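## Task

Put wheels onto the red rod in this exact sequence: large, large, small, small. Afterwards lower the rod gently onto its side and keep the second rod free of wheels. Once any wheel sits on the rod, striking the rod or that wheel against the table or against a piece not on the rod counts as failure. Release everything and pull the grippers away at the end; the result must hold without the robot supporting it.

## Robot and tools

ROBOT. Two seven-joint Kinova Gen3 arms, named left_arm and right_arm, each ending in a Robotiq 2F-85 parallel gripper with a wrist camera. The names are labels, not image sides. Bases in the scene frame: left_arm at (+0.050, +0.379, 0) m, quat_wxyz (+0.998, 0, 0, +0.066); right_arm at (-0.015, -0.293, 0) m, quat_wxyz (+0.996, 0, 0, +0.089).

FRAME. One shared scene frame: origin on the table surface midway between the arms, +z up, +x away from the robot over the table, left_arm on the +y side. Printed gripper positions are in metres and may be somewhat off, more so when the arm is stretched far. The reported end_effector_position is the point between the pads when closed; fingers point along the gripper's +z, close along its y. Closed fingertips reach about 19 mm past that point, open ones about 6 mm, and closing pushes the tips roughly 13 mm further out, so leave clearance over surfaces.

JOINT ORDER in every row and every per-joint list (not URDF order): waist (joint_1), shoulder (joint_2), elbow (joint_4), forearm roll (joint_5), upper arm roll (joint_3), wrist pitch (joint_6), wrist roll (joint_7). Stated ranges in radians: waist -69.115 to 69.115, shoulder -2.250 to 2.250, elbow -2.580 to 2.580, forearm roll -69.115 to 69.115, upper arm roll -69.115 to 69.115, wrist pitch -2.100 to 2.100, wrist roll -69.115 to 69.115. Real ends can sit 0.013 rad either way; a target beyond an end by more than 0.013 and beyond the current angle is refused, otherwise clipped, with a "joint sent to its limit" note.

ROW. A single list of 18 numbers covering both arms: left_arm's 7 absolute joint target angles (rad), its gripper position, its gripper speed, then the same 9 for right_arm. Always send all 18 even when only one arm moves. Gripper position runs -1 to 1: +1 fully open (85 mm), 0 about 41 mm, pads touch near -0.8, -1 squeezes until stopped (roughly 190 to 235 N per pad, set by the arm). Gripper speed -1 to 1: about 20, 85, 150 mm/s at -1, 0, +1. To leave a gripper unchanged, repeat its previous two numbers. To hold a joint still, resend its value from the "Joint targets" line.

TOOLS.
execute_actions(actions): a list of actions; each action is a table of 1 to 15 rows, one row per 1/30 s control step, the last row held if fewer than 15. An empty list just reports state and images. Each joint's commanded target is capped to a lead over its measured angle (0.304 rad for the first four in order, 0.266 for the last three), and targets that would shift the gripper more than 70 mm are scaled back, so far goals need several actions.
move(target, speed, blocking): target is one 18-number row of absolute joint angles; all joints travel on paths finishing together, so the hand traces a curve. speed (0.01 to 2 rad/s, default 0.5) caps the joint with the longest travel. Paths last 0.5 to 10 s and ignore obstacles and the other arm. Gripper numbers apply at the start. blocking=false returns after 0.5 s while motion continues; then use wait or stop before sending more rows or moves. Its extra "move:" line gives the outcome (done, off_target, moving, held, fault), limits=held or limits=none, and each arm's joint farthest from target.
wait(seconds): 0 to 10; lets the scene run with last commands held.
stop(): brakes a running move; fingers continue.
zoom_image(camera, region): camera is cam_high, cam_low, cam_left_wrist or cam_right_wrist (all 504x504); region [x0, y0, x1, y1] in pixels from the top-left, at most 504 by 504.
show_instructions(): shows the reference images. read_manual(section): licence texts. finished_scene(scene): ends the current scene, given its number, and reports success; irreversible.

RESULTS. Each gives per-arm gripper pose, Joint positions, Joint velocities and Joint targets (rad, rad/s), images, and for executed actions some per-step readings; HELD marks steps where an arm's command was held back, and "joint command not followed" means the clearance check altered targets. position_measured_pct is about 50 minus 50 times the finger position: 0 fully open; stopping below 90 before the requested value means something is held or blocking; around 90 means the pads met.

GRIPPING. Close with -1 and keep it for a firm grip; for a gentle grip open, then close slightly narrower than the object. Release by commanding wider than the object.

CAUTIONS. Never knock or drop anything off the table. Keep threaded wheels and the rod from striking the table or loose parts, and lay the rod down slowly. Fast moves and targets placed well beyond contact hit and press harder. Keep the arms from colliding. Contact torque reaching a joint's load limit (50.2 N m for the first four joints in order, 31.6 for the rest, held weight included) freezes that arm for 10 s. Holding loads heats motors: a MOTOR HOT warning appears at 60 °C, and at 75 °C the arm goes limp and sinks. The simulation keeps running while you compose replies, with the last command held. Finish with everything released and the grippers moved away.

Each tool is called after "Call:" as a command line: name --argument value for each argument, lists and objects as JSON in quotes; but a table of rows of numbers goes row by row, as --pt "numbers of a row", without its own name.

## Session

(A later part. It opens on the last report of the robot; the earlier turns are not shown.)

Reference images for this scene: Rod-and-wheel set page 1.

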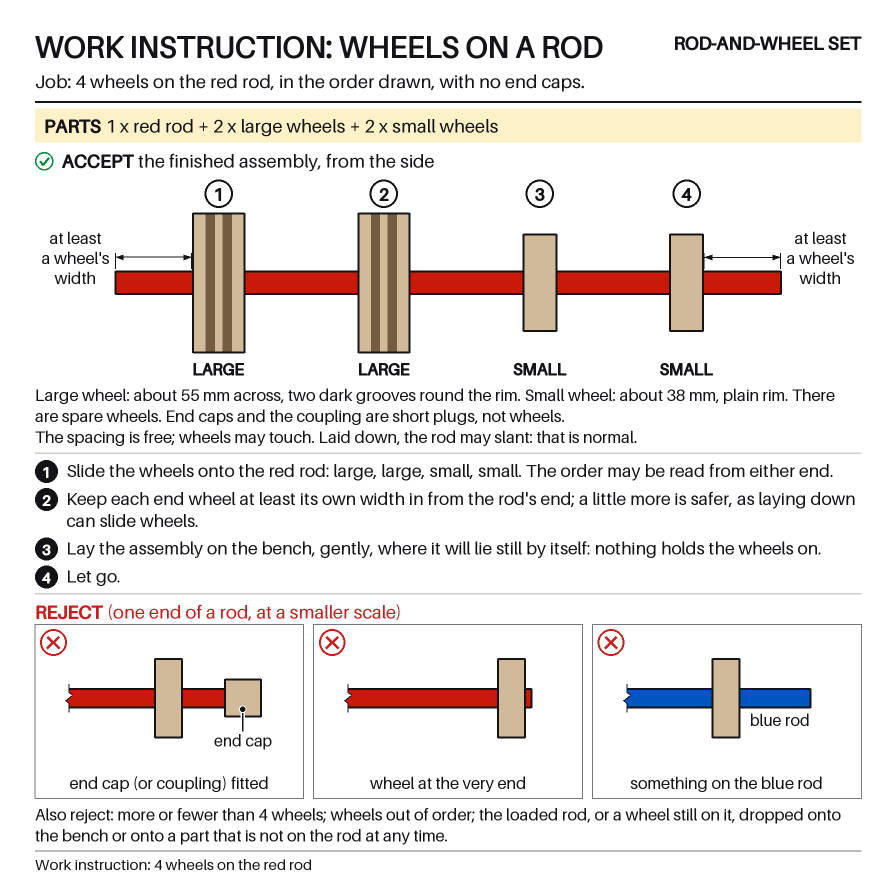

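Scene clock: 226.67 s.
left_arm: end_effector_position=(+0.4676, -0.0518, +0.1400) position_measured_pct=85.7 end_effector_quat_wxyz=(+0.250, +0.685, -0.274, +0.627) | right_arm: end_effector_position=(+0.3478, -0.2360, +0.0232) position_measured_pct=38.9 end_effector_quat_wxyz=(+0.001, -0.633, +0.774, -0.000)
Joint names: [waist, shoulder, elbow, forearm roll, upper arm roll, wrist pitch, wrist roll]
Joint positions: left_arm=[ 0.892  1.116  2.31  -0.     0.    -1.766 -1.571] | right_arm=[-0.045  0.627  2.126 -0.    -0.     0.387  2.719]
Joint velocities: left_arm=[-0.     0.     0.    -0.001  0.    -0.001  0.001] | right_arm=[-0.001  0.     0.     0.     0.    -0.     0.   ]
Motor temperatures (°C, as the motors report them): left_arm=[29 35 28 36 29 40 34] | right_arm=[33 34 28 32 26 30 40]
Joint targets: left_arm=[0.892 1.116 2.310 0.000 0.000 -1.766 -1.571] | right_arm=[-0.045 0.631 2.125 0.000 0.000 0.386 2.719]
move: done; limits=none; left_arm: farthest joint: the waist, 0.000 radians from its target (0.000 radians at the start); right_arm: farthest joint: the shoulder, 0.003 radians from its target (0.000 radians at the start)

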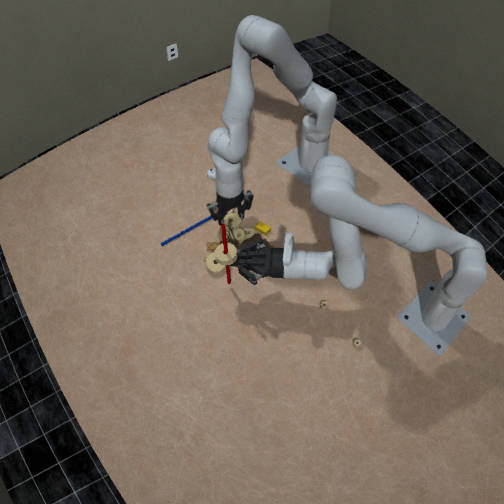

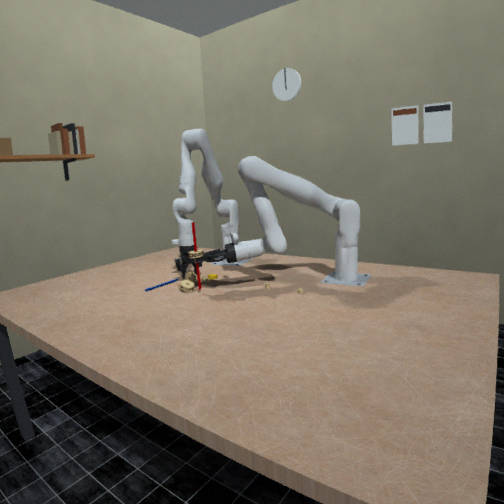

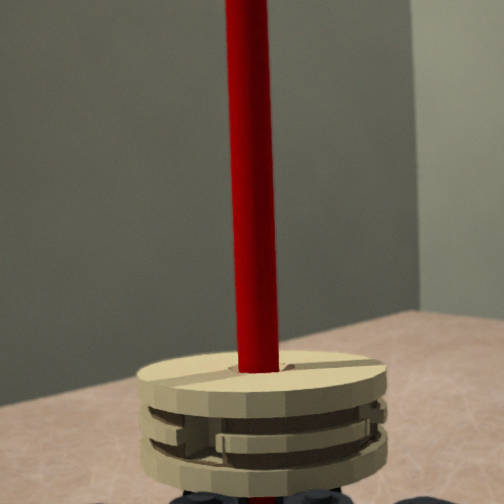

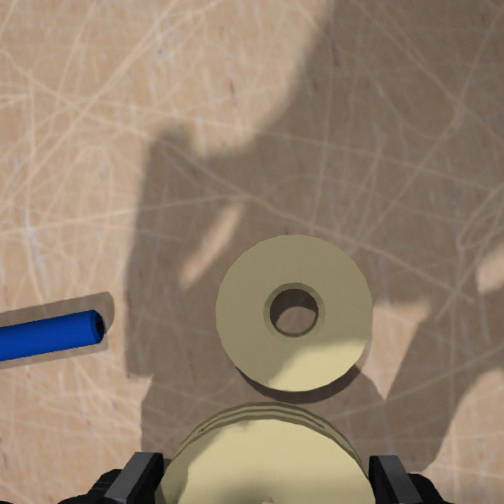

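Call:
move --target '[0.892,1.1165,2.3097,0,0,-1.7662,-1.5708,-1,-0.3,-0.0452,0.1337,1.5984,0,0,1.4095,2.7189,-1,0.3]' --speed 0.8

Call:
move --target '[0.892,1.1165,2.3097,0,0,-1.7662,-1.5708,-1,-0.3,-0.3048,0.5773,0.9331,0,0,1.6312,3.4694,-1,0.3]' --speed 0.7

Call:
move --target '[0.892,1.1165,2.3097,0,0,-1.7662,-1.5708,-1,-0.3,-0.3048,0.5763,1.0304,0,0,1.5349,3.4694,-1,0.3]' --speed 0.2

Call:
zoom_image --camera "cam_low" --region '[160,180,230,250]'

Call:
zoom_image --camera "cam_high" --region '[180,170,270,260]'

Scene clock: 236.20 s.
left_arm: end_effector_position=(+0.4676, -0.0518, +0.1400) position_measured_pct=85.7 end_effector_quat_wxyz=(+0.250, +0.685, -0.274, +0.627) | right_arm: end_effector_position=(+0.3477, -0.2360, +0.3399) position_measured_pct=38.9 end_effector_quat_wxyz=(-0.000, -0.633, +0.774, +0.000)
Joint names: [waist, shoulder, elbow, forearm roll, upper arm roll, wrist pitch, wrist roll]
Joint positions: left_arm=[ 0.892  1.116  2.31  -0.     0.    -1.766 -1.571] | right_arm=[-0.045  0.134  1.598  0.     0.     1.409  2.719]
Joint velocities: left_arm=[-0.  0. -0.  0.  0. -0.  0.] | right_arm=[ 0.    -0.003 -0.002  0.001  0.     0.     0.   ]
Motor temperatures (°C, as the motors report them): left_arm=[29 35 28 36 29 41 34] | right_arm=[33 34 28 32 26 30 40]
Joint targets: left_arm=[0.892 1.116 2.310 0.000 0.000 -1.766 -1.571] | right_arm=[-0.045 0.134 1.598 0.000 0.000 1.409 2.719]
move: done; limits=none; left_arm: farthest joint: the waist, 0.000 radians from its target (0.000 radians at the start); right_arm: farthest joint: the waist, 0.000 radians from its target (0.000 radians at the start)

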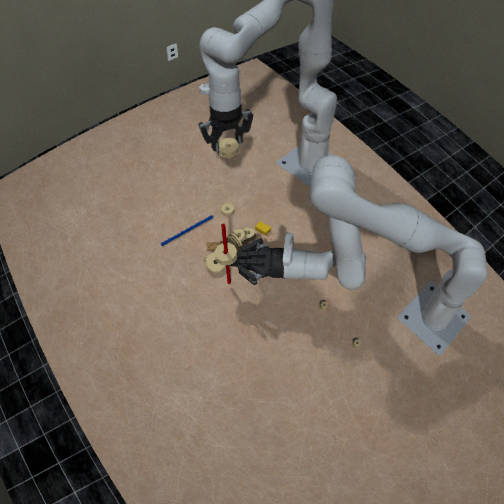

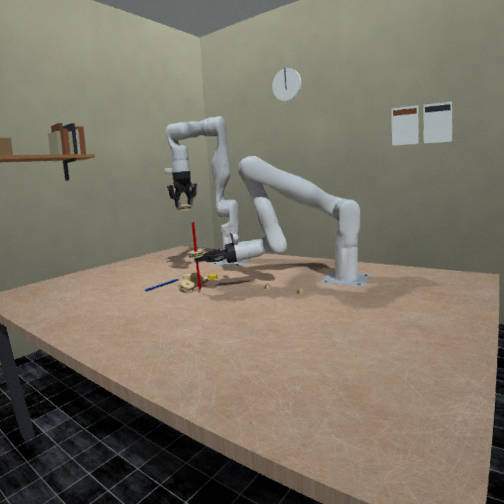

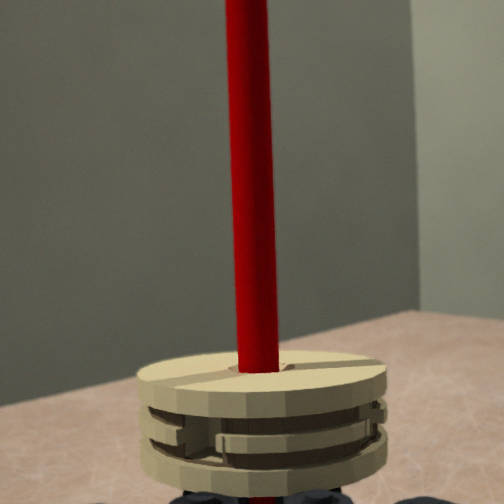

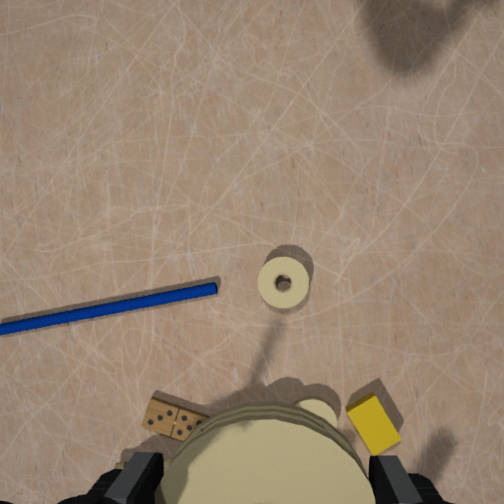

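Scene clock: 237.87 s.
left_arm: end_effector_position=(+0.4676, -0.0518, +0.1400) position_measured_pct=85.7 end_effector_quat_wxyz=(+0.250, +0.685, -0.274, +0.627) | right_arm: end_effector_position=(+0.4777, -0.0626, +0.3452) position_measured_pct=38.9 end_effector_quat_wxyz=(-0.000, +0.929, -0.371, +0.000)
Joint names: [waist, shoulder, elbow, forearm roll, upper arm roll, wrist pitch, wrist roll]
Joint positions: left_arm=[ 0.892  1.116  2.31  -0.     0.    -1.766 -1.571] | right_arm=[-0.305  0.577  0.933 -0.    -0.     1.631  3.469]
Joint velocities: left_arm=[-0.     0.001 -0.001  0.     0.     0.    -0.   ] | right_arm=[-0.001  0.003  0.001 -0.     0.     0.     0.   ]
Motor temperatures (°C, as the motors report them): left_arm=[29 35 28 36 29 41 34] | right_arm=[33 34 28 32 26 30 40]
Joint targets: left_arm=[0.892 1.116 2.310 0.000 0.000 -1.766 -1.571] | right_arm=[-0.305 0.577 0.933 0.000 0.000 1.631 3.469]
move: done; limits=none; left_arm: farthest joint: the waist, 0.000 radians from its target (0.000 radians at the start); right_arm: farthest joint: the waist, 0.000 radians from its target (0.260 radians at the start)

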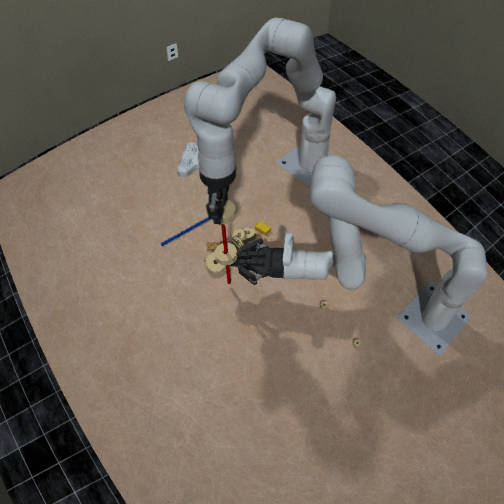

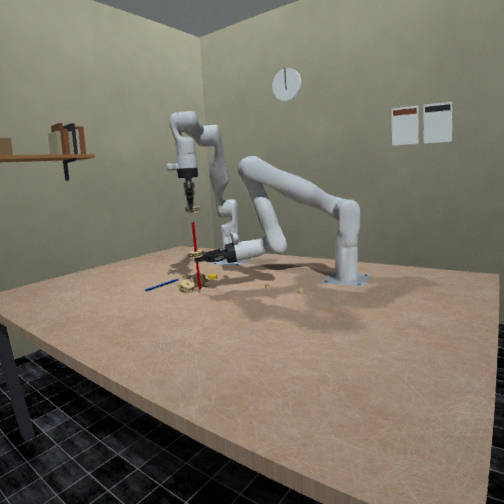

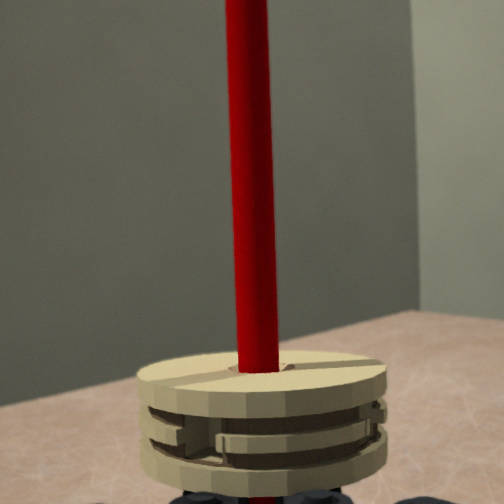

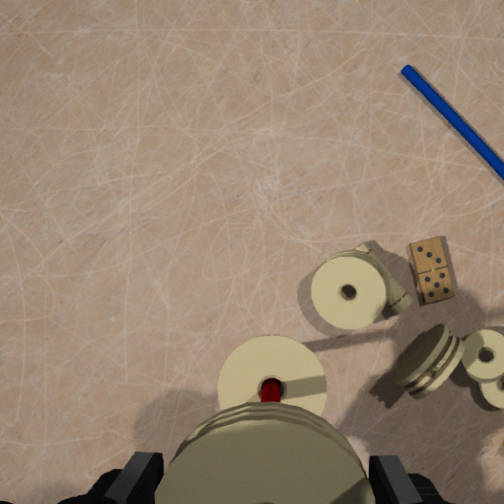

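Scene clock: 238.70 s.
left_arm: end_effector_position=(+0.4676, -0.0518, +0.1400) position_measured_pct=85.7 end_effector_quat_wxyz=(+0.250, +0.685, -0.274, +0.627) | right_arm: end_effector_position=(+0.4777, -0.0625, +0.3150) position_measured_pct=38.9 end_effector_quat_wxyz=(+0.000, +0.929, -0.371, -0.000)
Joint names: [waist, shoulder, elbow, forearm roll, upper arm roll, wrist pitch, wrist roll]
Joint positions: left_arm=[ 0.892  1.116  2.31  -0.     0.    -1.766 -1.571] | right_arm=[-0.305  0.576  1.03   0.     0.     1.535  3.469]
Joint velocities: left_arm=[-0.    -0.001 -0.    -0.001  0.     0.    -0.   ] | right_arm=[-0.    -0.002 -0.001  0.     0.    -0.    -0.   ]
Motor temperatures (°C, as the motors report them): left_arm=[29 35 28 36 29 41 34] | right_arm=[33 34 28 32 26 30 40]
Joint targets: left_arm=[0.892 1.116 2.310 0.000 0.000 -1.766 -1.571] | right_arm=[-0.305 0.576 1.030 0.000 0.000 1.535 3.469]
move: done; limits=none; left_arm: farthest joint: the waist, 0.000 radians from its target (0.000 radians at the start); right_arm: farthest joint: the waist, 0.000 radians from its target (0.000 radians at the start)

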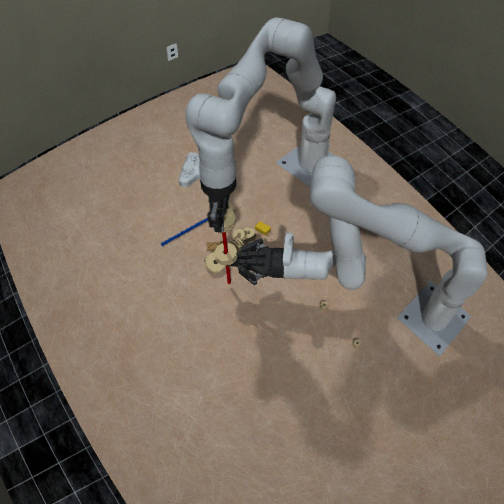

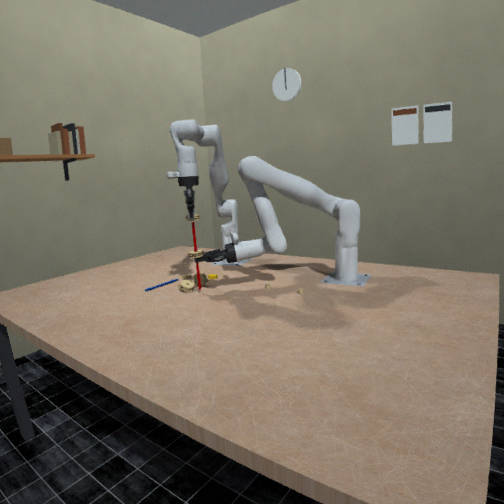

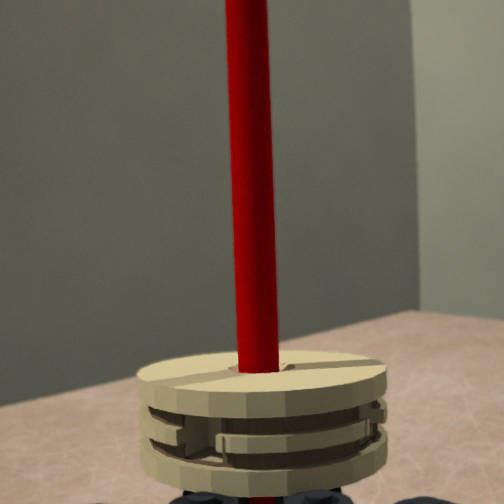

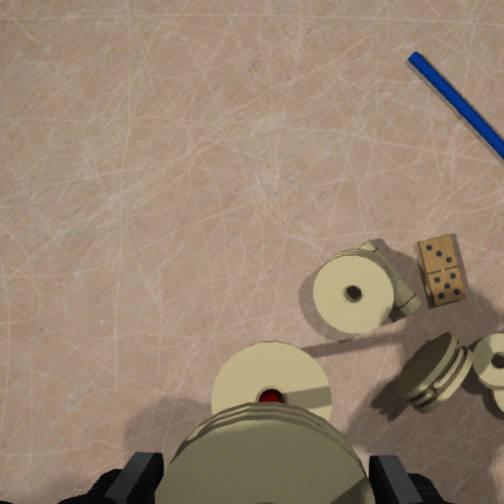

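Region (160, 180, 230, 250) of cam_low's 504x504 image, scaled by 7.200, with more detail than that image has.

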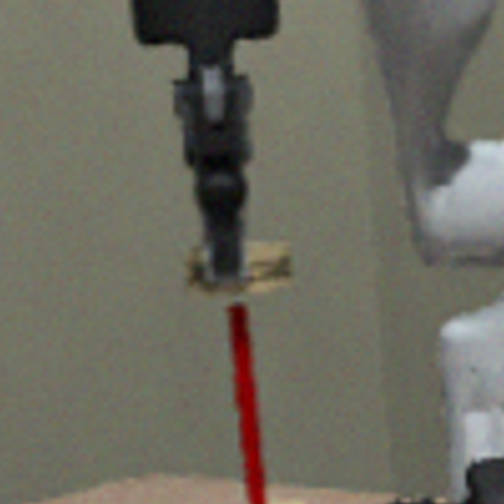

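Region (180, 170, 270, 260) of cam_high's 504x504 image, scaled by 5.600, with more detail than that image has.

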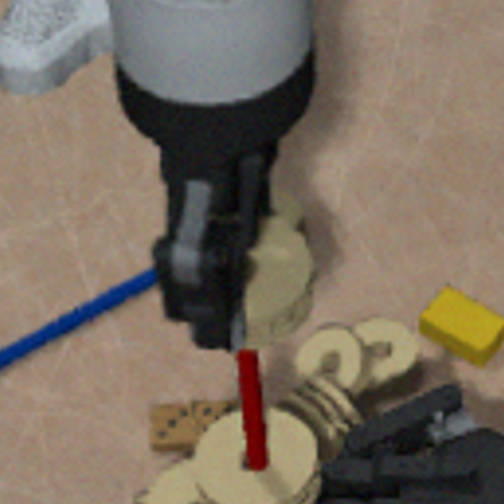

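Call:
move --target '[0.892,1.1165,2.3097,0,0,-1.7662,-1.5708,-1,-0.3,-0.3031,0.5824,1.0996,0,0,1.4596,3.4711,-1,0.3]' --speed 0.03

Call:
zoom_image --camera "cam_low" --region '[160,190,230,260]'

Scene clock: 246.03 s.
left_arm: end_effector_position=(+0.4676, -0.0518, +0.1400) position_measured_pct=85.7 end_effector_quat_wxyz=(+0.250, +0.685, -0.274, +0.627) | right_arm: end_effector_position=(+0.4784, -0.0632, +0.2900) position_measured_pct=38.9 end_effector_quat_wxyz=(+0.000, +0.929, -0.371, -0.000)
Joint names: [waist, shoulder, elbow, forearm roll, upper arm roll, wrist pitch, wrist roll]
Joint positions: left_arm=[ 0.892  1.116  2.31  -0.     0.    -1.766 -1.571] | right_arm=[-0.303  0.582  1.1    0.    -0.     1.46   3.471]
Joint velocities: left_arm=[-0.001  0.    -0.     0.     0.     0.    -0.   ] | right_arm=[-0.    -0.     0.001 -0.     0.    -0.     0.   ]
Motor temperatures (°C, as the motors report them): left_arm=[29 35 28 36 29 41 34] | right_arm=[33 34 28 32 26 30 40]
Joint targets: left_arm=[0.892 1.116 2.310 0.000 0.000 -1.766 -1.571] | right_arm=[-0.303 0.582 1.100 0.000 0.000 1.460 3.471]
move: done; limits=none; left_arm: farthest joint: the waist, 0.000 radians from its target (0.000 radians at the start); right_arm: farthest joint: the waist, 0.000 radians from its target (0.002 radians at the start)

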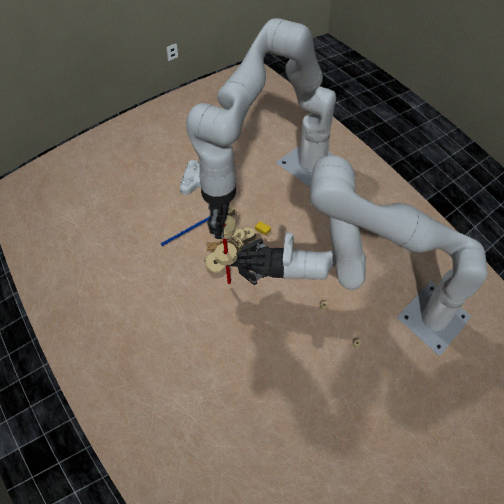

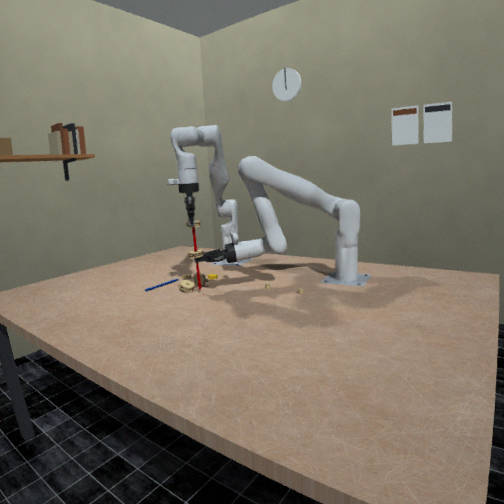

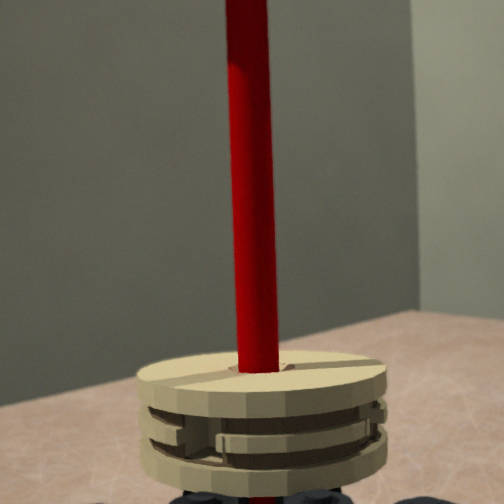

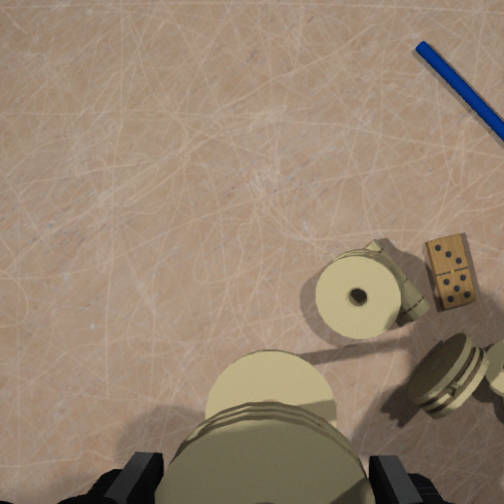

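Region (160, 190, 230, 260) of cam_low's 504x504 image, scaled by 7.200, with more detail than that image has.

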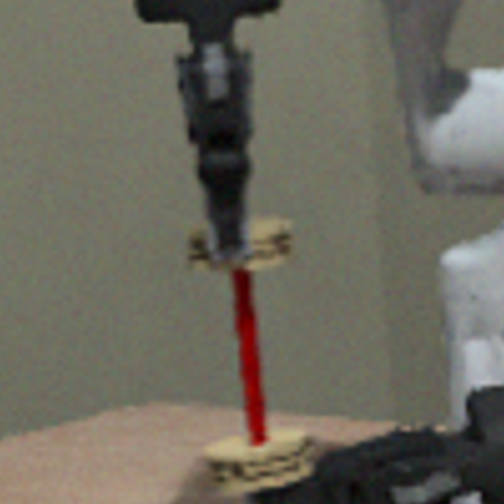

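Inserted. Continue down to z≈.233.

Call:
move --target '[0.892,1.1165,2.3097,0,0,-1.7662,-1.5708,-1,-0.3,-0.3031,0.6110,1.2345,0,0,1.2961,3.4711,-1,0.3]' --speed 0.06

Scene clock: 250.20 s.
left_arm: end_effector_position=(+0.4676, -0.0518, +0.1400) position_measured_pct=85.7 end_effector_quat_wxyz=(+0.250, +0.685, -0.274, +0.627) | right_arm: end_effector_position=(+0.4785, -0.0631, +0.2329) position_measured_pct=38.9 end_effector_quat_wxyz=(+0.000, +0.929, -0.371, -0.000)
Joint names: [waist, shoulder, elbow, forearm roll, upper arm roll, wrist pitch, wrist roll]
Joint positions: left_arm=[ 0.892  1.116  2.31  -0.     0.    -1.766 -1.571] | right_arm=[-0.303  0.611  1.234  0.     0.     1.296  3.471]
Joint velocities: left_arm=[-0.    -0.001  0.     0.001  0.     0.001 -0.001] | right_arm=[ 0. -0. -0.  0. -0. -0.  0.]
Motor temperatures (°C, as the motors report them): left_arm=[29 35 28 36 29 41 34] | right_arm=[33 34 28 32 26 30 40]
Joint targets: left_arm=[0.892 1.116 2.310 0.000 0.000 -1.766 -1.571] | right_arm=[-0.303 0.611 1.234 0.000 0.000 1.296 3.471]
move: done; limits=none; left_arm: farthest joint: the waist, 0.000 radians from its target (0.000 radians at the start); right_arm: farthest joint: the waist, 0.000 radians from its target (0.000 radians at the start)

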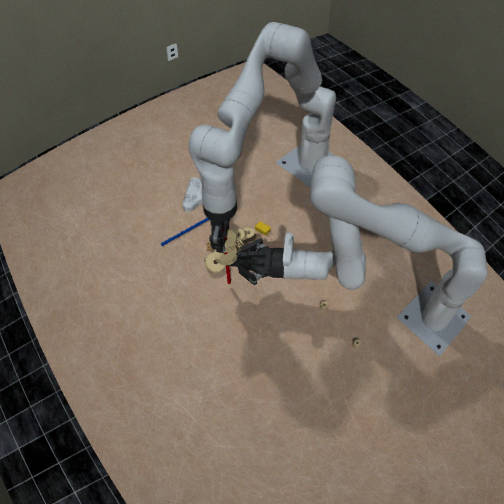

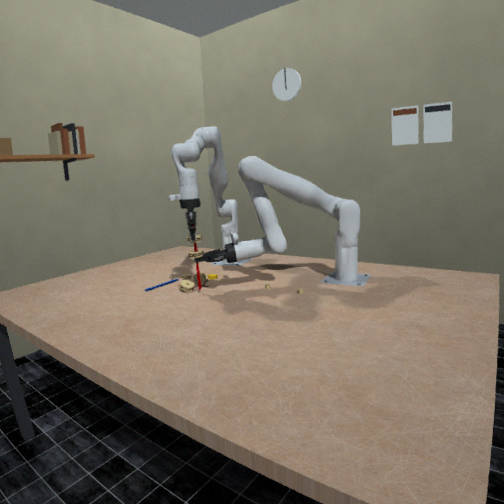

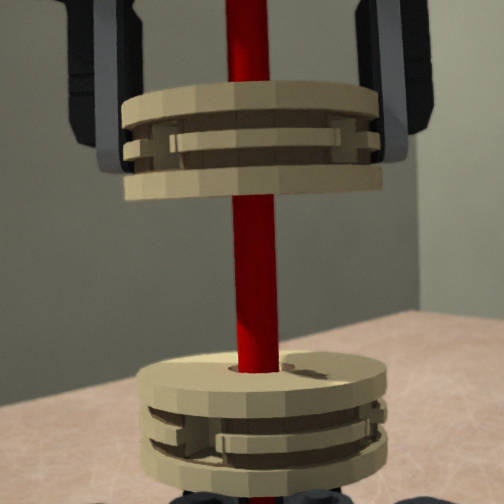

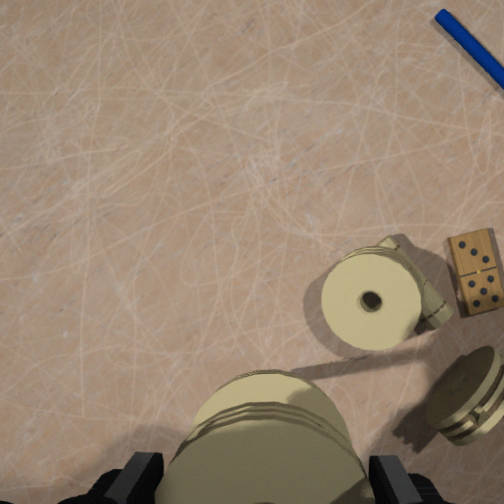

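Call:
move --target '[0.892,1.1165,2.3097,0,0,-1.7662,-1.5708,-1,-0.3,-0.3031,0.6110,1.2345,0,0,1.2961,3.4711,0.6,-0.5]' --speed 0.06

Call:
move --target '[0.892,1.1165,2.3097,0,0,-1.7662,-1.5708,-1,-0.3,-0.3031,0.5785,0.9310,0,0,1.6321,3.4711,0.6,0.5]' --speed 0.5

Call:
move --target '[0.892,1.1165,2.3097,0,0,-1.7662,-1.5708,-1,-0.3,0.0993,0.1883,1.9418,0,0,1.0115,2.8635,0.2,0.5]' --speed 0.8

Call:
move --target '[0.892,1.1165,2.3097,0,0,-1.7662,-1.5708,-1,-0.3,0.0993,0.4824,2.1616,0,0,0.4976,2.8635,0.2,0.5]' --speed 0.6

Scene clock: 259.27 s.
left_arm: end_effector_position=(+0.4675, -0.0518, +0.1398) position_measured_pct=85.7 end_effector_quat_wxyz=(+0.250, +0.686, -0.274, +0.627) | right_arm: end_effector_position=(+0.4785, -0.0631, +0.2329) position_measured_pct=19.8 end_effector_quat_wxyz=(+0.000, +0.929, -0.371, -0.000)
Joint names: [waist, shoulder, elbow, forearm roll, upper arm roll, wrist pitch, wrist roll]
Joint positions: left_arm=[ 0.892  1.117  2.31  -0.    -0.    -1.766 -1.571] | right_arm=[-0.303  0.611  1.234  0.    -0.     1.296  3.471]
Joint velocities: left_arm=[-0.  0.  0.  0. -0. -0. -0.] | right_arm=[-0. -0.  0. -0.  0. -0.  0.]
Motor temperatures (°C, as the motors report them): left_arm=[29 35 28 36 29 41 34] | right_arm=[33 34 28 32 26 30 40]
Joint targets: left_arm=[0.892 1.116 2.310 0.000 0.000 -1.766 -1.571] | right_arm=[-0.303 0.611 1.234 0.000 0.000 1.296 3.471]
move: done; limits=none; left_arm: farthest joint: the waist, 0.000 radians from its target (0.000 radians at the start); right_arm: farthest joint: the waist, 0.000 radians from its target (0.000 radians at the start)

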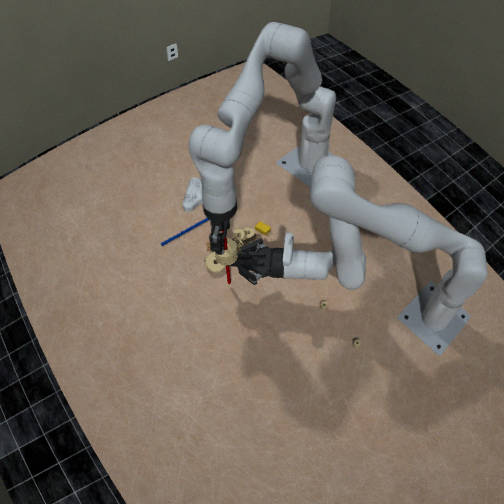

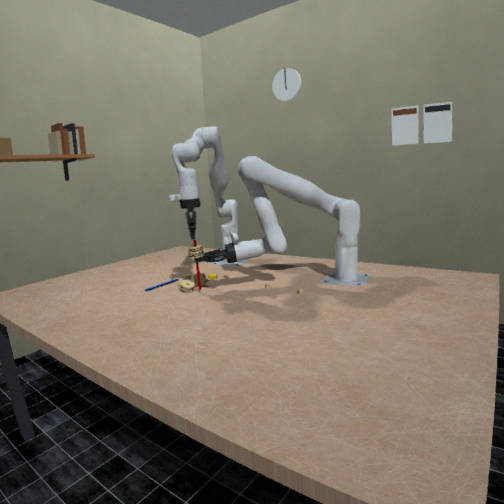

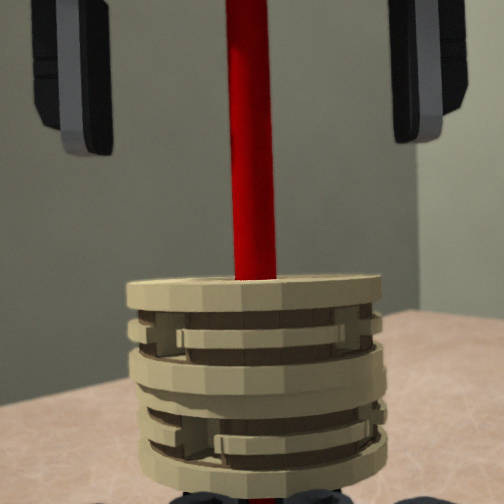

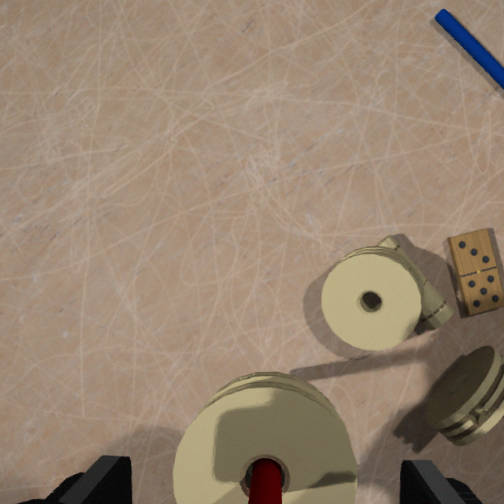

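Scene clock: 260.40 s.
left_arm: end_effector_position=(+0.4675, -0.0518, +0.1398) position_measured_pct=85.7 end_effector_quat_wxyz=(+0.250, +0.686, -0.274, +0.627) | right_arm: end_effector_position=(+0.4784, -0.0632, +0.3452) position_measured_pct=19.8 end_effector_quat_wxyz=(-0.000, +0.929, -0.371, +0.000)
Joint names: [waist, shoulder, elbow, forearm roll, upper arm roll, wrist pitch, wrist roll]
Joint positions: left_arm=[ 0.892  1.117  2.31  -0.    -0.    -1.766 -1.571] | right_arm=[-0.303  0.578  0.931 -0.    -0.     1.632  3.471]
Joint velocities: left_arm=[-0.     0.001  0.     0.001 -0.    -0.001 -0.001] | right_arm=[ 0.     0.002 -0.001 -0.001  0.     0.     0.   ]
Motor temperatures (°C, as the motors report them): left_arm=[29 35 28 36 29 41 34] | right_arm=[33 34 28 32 26 30 40]
Joint targets: left_arm=[0.892 1.116 2.310 0.000 0.000 -1.766 -1.571] | right_arm=[-0.303 0.579 0.931 0.000 0.000 1.632 3.471]
move: done; limits=none; left_arm: farthest joint: the waist, 0.000 radians from its target (0.000 radians at the start); right_arm: farthest joint: the waist, 0.000 radians from its target (0.000 radians at the start)

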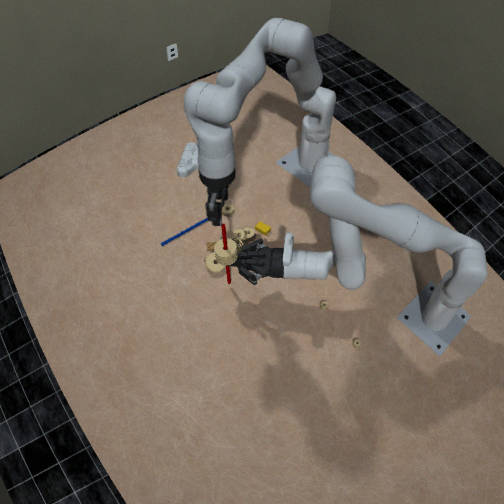

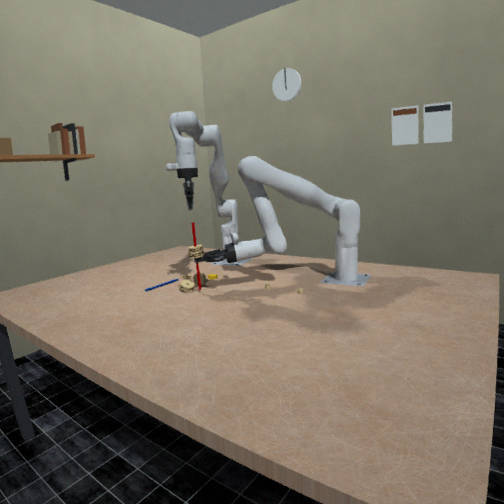

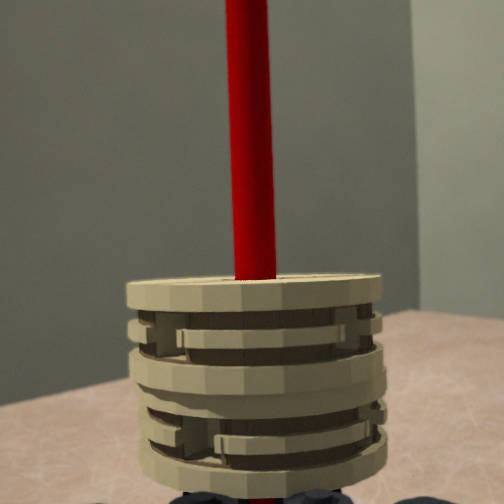

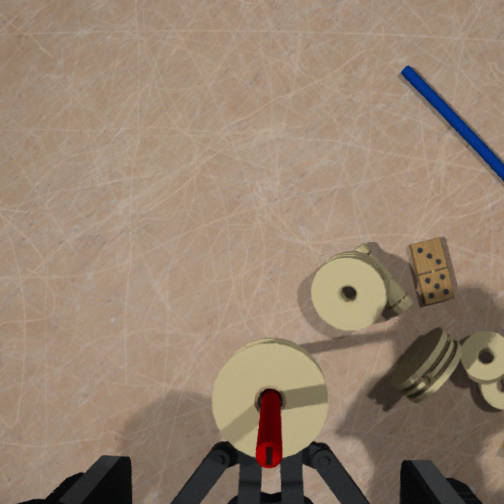

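Scene clock: 262.27 s.
left_arm: end_effector_position=(+0.4675, -0.0518, +0.1398) position_measured_pct=85.7 end_effector_quat_wxyz=(+0.250, +0.686, -0.274, +0.627) | right_arm: end_effector_position=(+0.3311, -0.2904, +0.2199) position_measured_pct=40.1 end_effector_quat_wxyz=(-0.000, -0.634, +0.774, +0.000)
Joint names: [waist, shoulder, elbow, forearm roll, upper arm roll, wrist pitch, wrist roll]
Joint positions: left_arm=[ 0.892  1.117  2.31  -0.    -0.    -1.766 -1.571] | right_arm=[0.099 0.189 1.942 0.    0.    1.012 2.864]
Joint velocities: left_arm=[ 0.    -0.    -0.     0.001 -0.     0.     0.   ] | right_arm=[ 0.002 -0.003  0.001 -0.    -0.    -0.    -0.   ]
Motor temperatures (°C, as the motors report them): left_arm=[29 35 28 36 29 41 34] | right_arm=[33 34 28 32 26 30 40]
Joint targets: left_arm=[0.892 1.116 2.310 0.000 0.000 -1.766 -1.571] | right_arm=[0.099 0.188 1.942 0.000 0.000 1.012 2.864]
move: done; limits=none; left_arm: farthest joint: the waist, 0.000 radians from its target (0.000 radians at the start); right_arm: farthest joint: the waist, 0.000 radians from its target (0.402 radians at the start)

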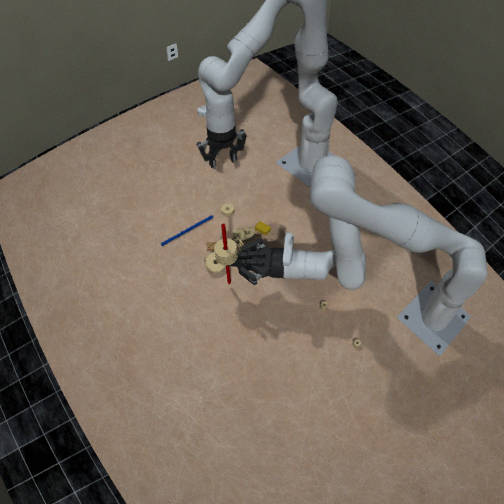

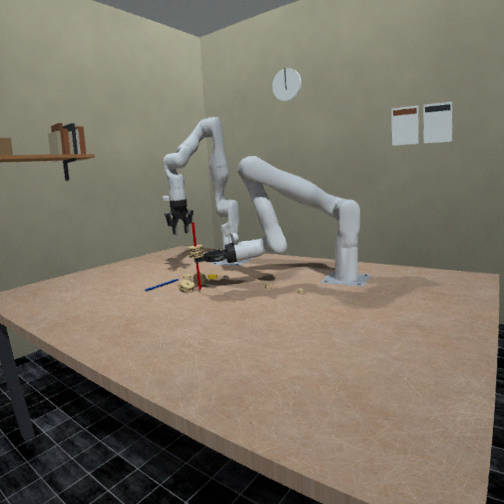

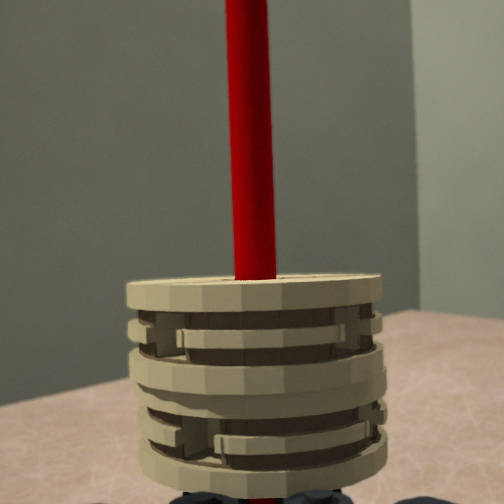

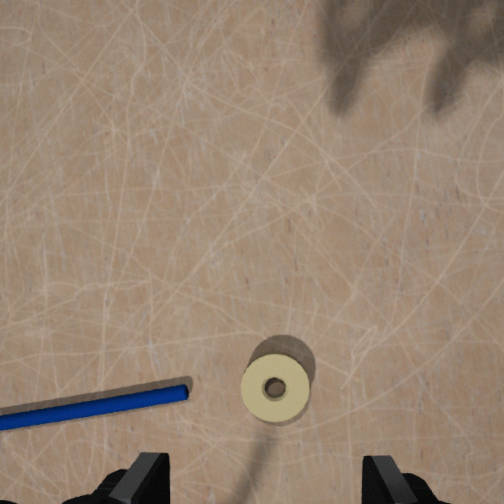

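Scene clock: 263.67 s.
left_arm: end_effector_position=(+0.4675, -0.0518, +0.1398) position_measured_pct=85.7 end_effector_quat_wxyz=(+0.250, +0.686, -0.274, +0.627) | right_arm: end_effector_position=(+0.3312, -0.2905, +0.0701) position_measured_pct=40.1 end_effector_quat_wxyz=(+0.000, -0.633, +0.774, -0.000)
Joint names: [waist, shoulder, elbow, forearm roll, upper arm roll, wrist pitch, wrist roll]
Joint positions: left_arm=[ 0.892  1.117  2.31  -0.    -0.    -1.766 -1.571] | right_arm=[ 0.099  0.482  2.162  0.    -0.     0.498  2.864]
Joint velocities: left_arm=[-0.    -0.001 -0.     0.001 -0.     0.    -0.   ] | right_arm=[ 0.     0.003 -0.    -0.001  0.    -0.     0.   ]
Motor temperatures (°C, as the motors report them): left_arm=[29 35 28 36 29 41 34] | right_arm=[33 34 28 32 26 30 40]
Joint targets: left_arm=[0.892 1.116 2.310 0.000 0.000 -1.766 -1.571] | right_arm=[0.099 0.482 2.162 0.000 0.000 0.498 2.864]
move: done; limits=none; left_arm: farthest joint: the waist, 0.000 radians from its target (0.000 radians at the start); right_arm: farthest joint: the waist, 0.000 radians from its target (0.000 radians at the start)

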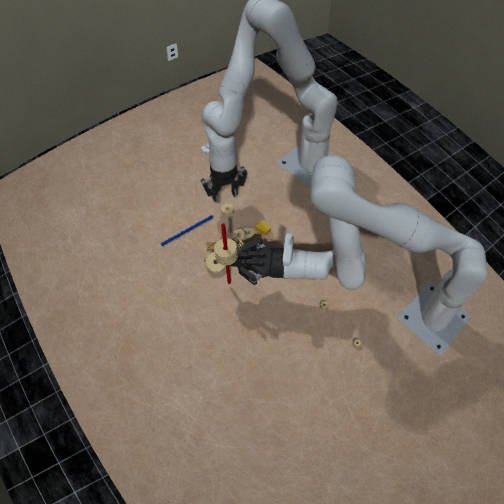

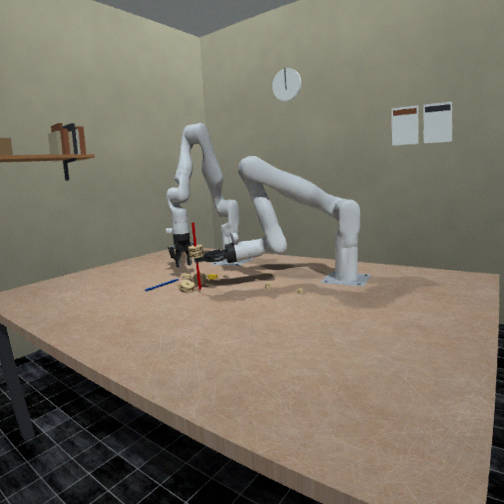

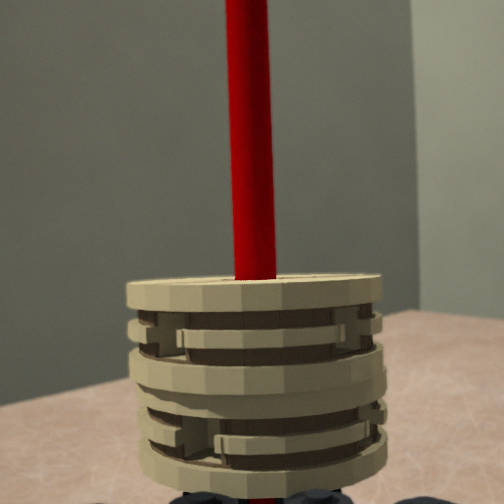

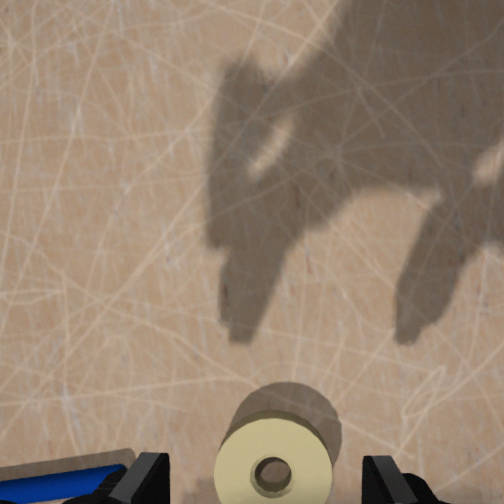

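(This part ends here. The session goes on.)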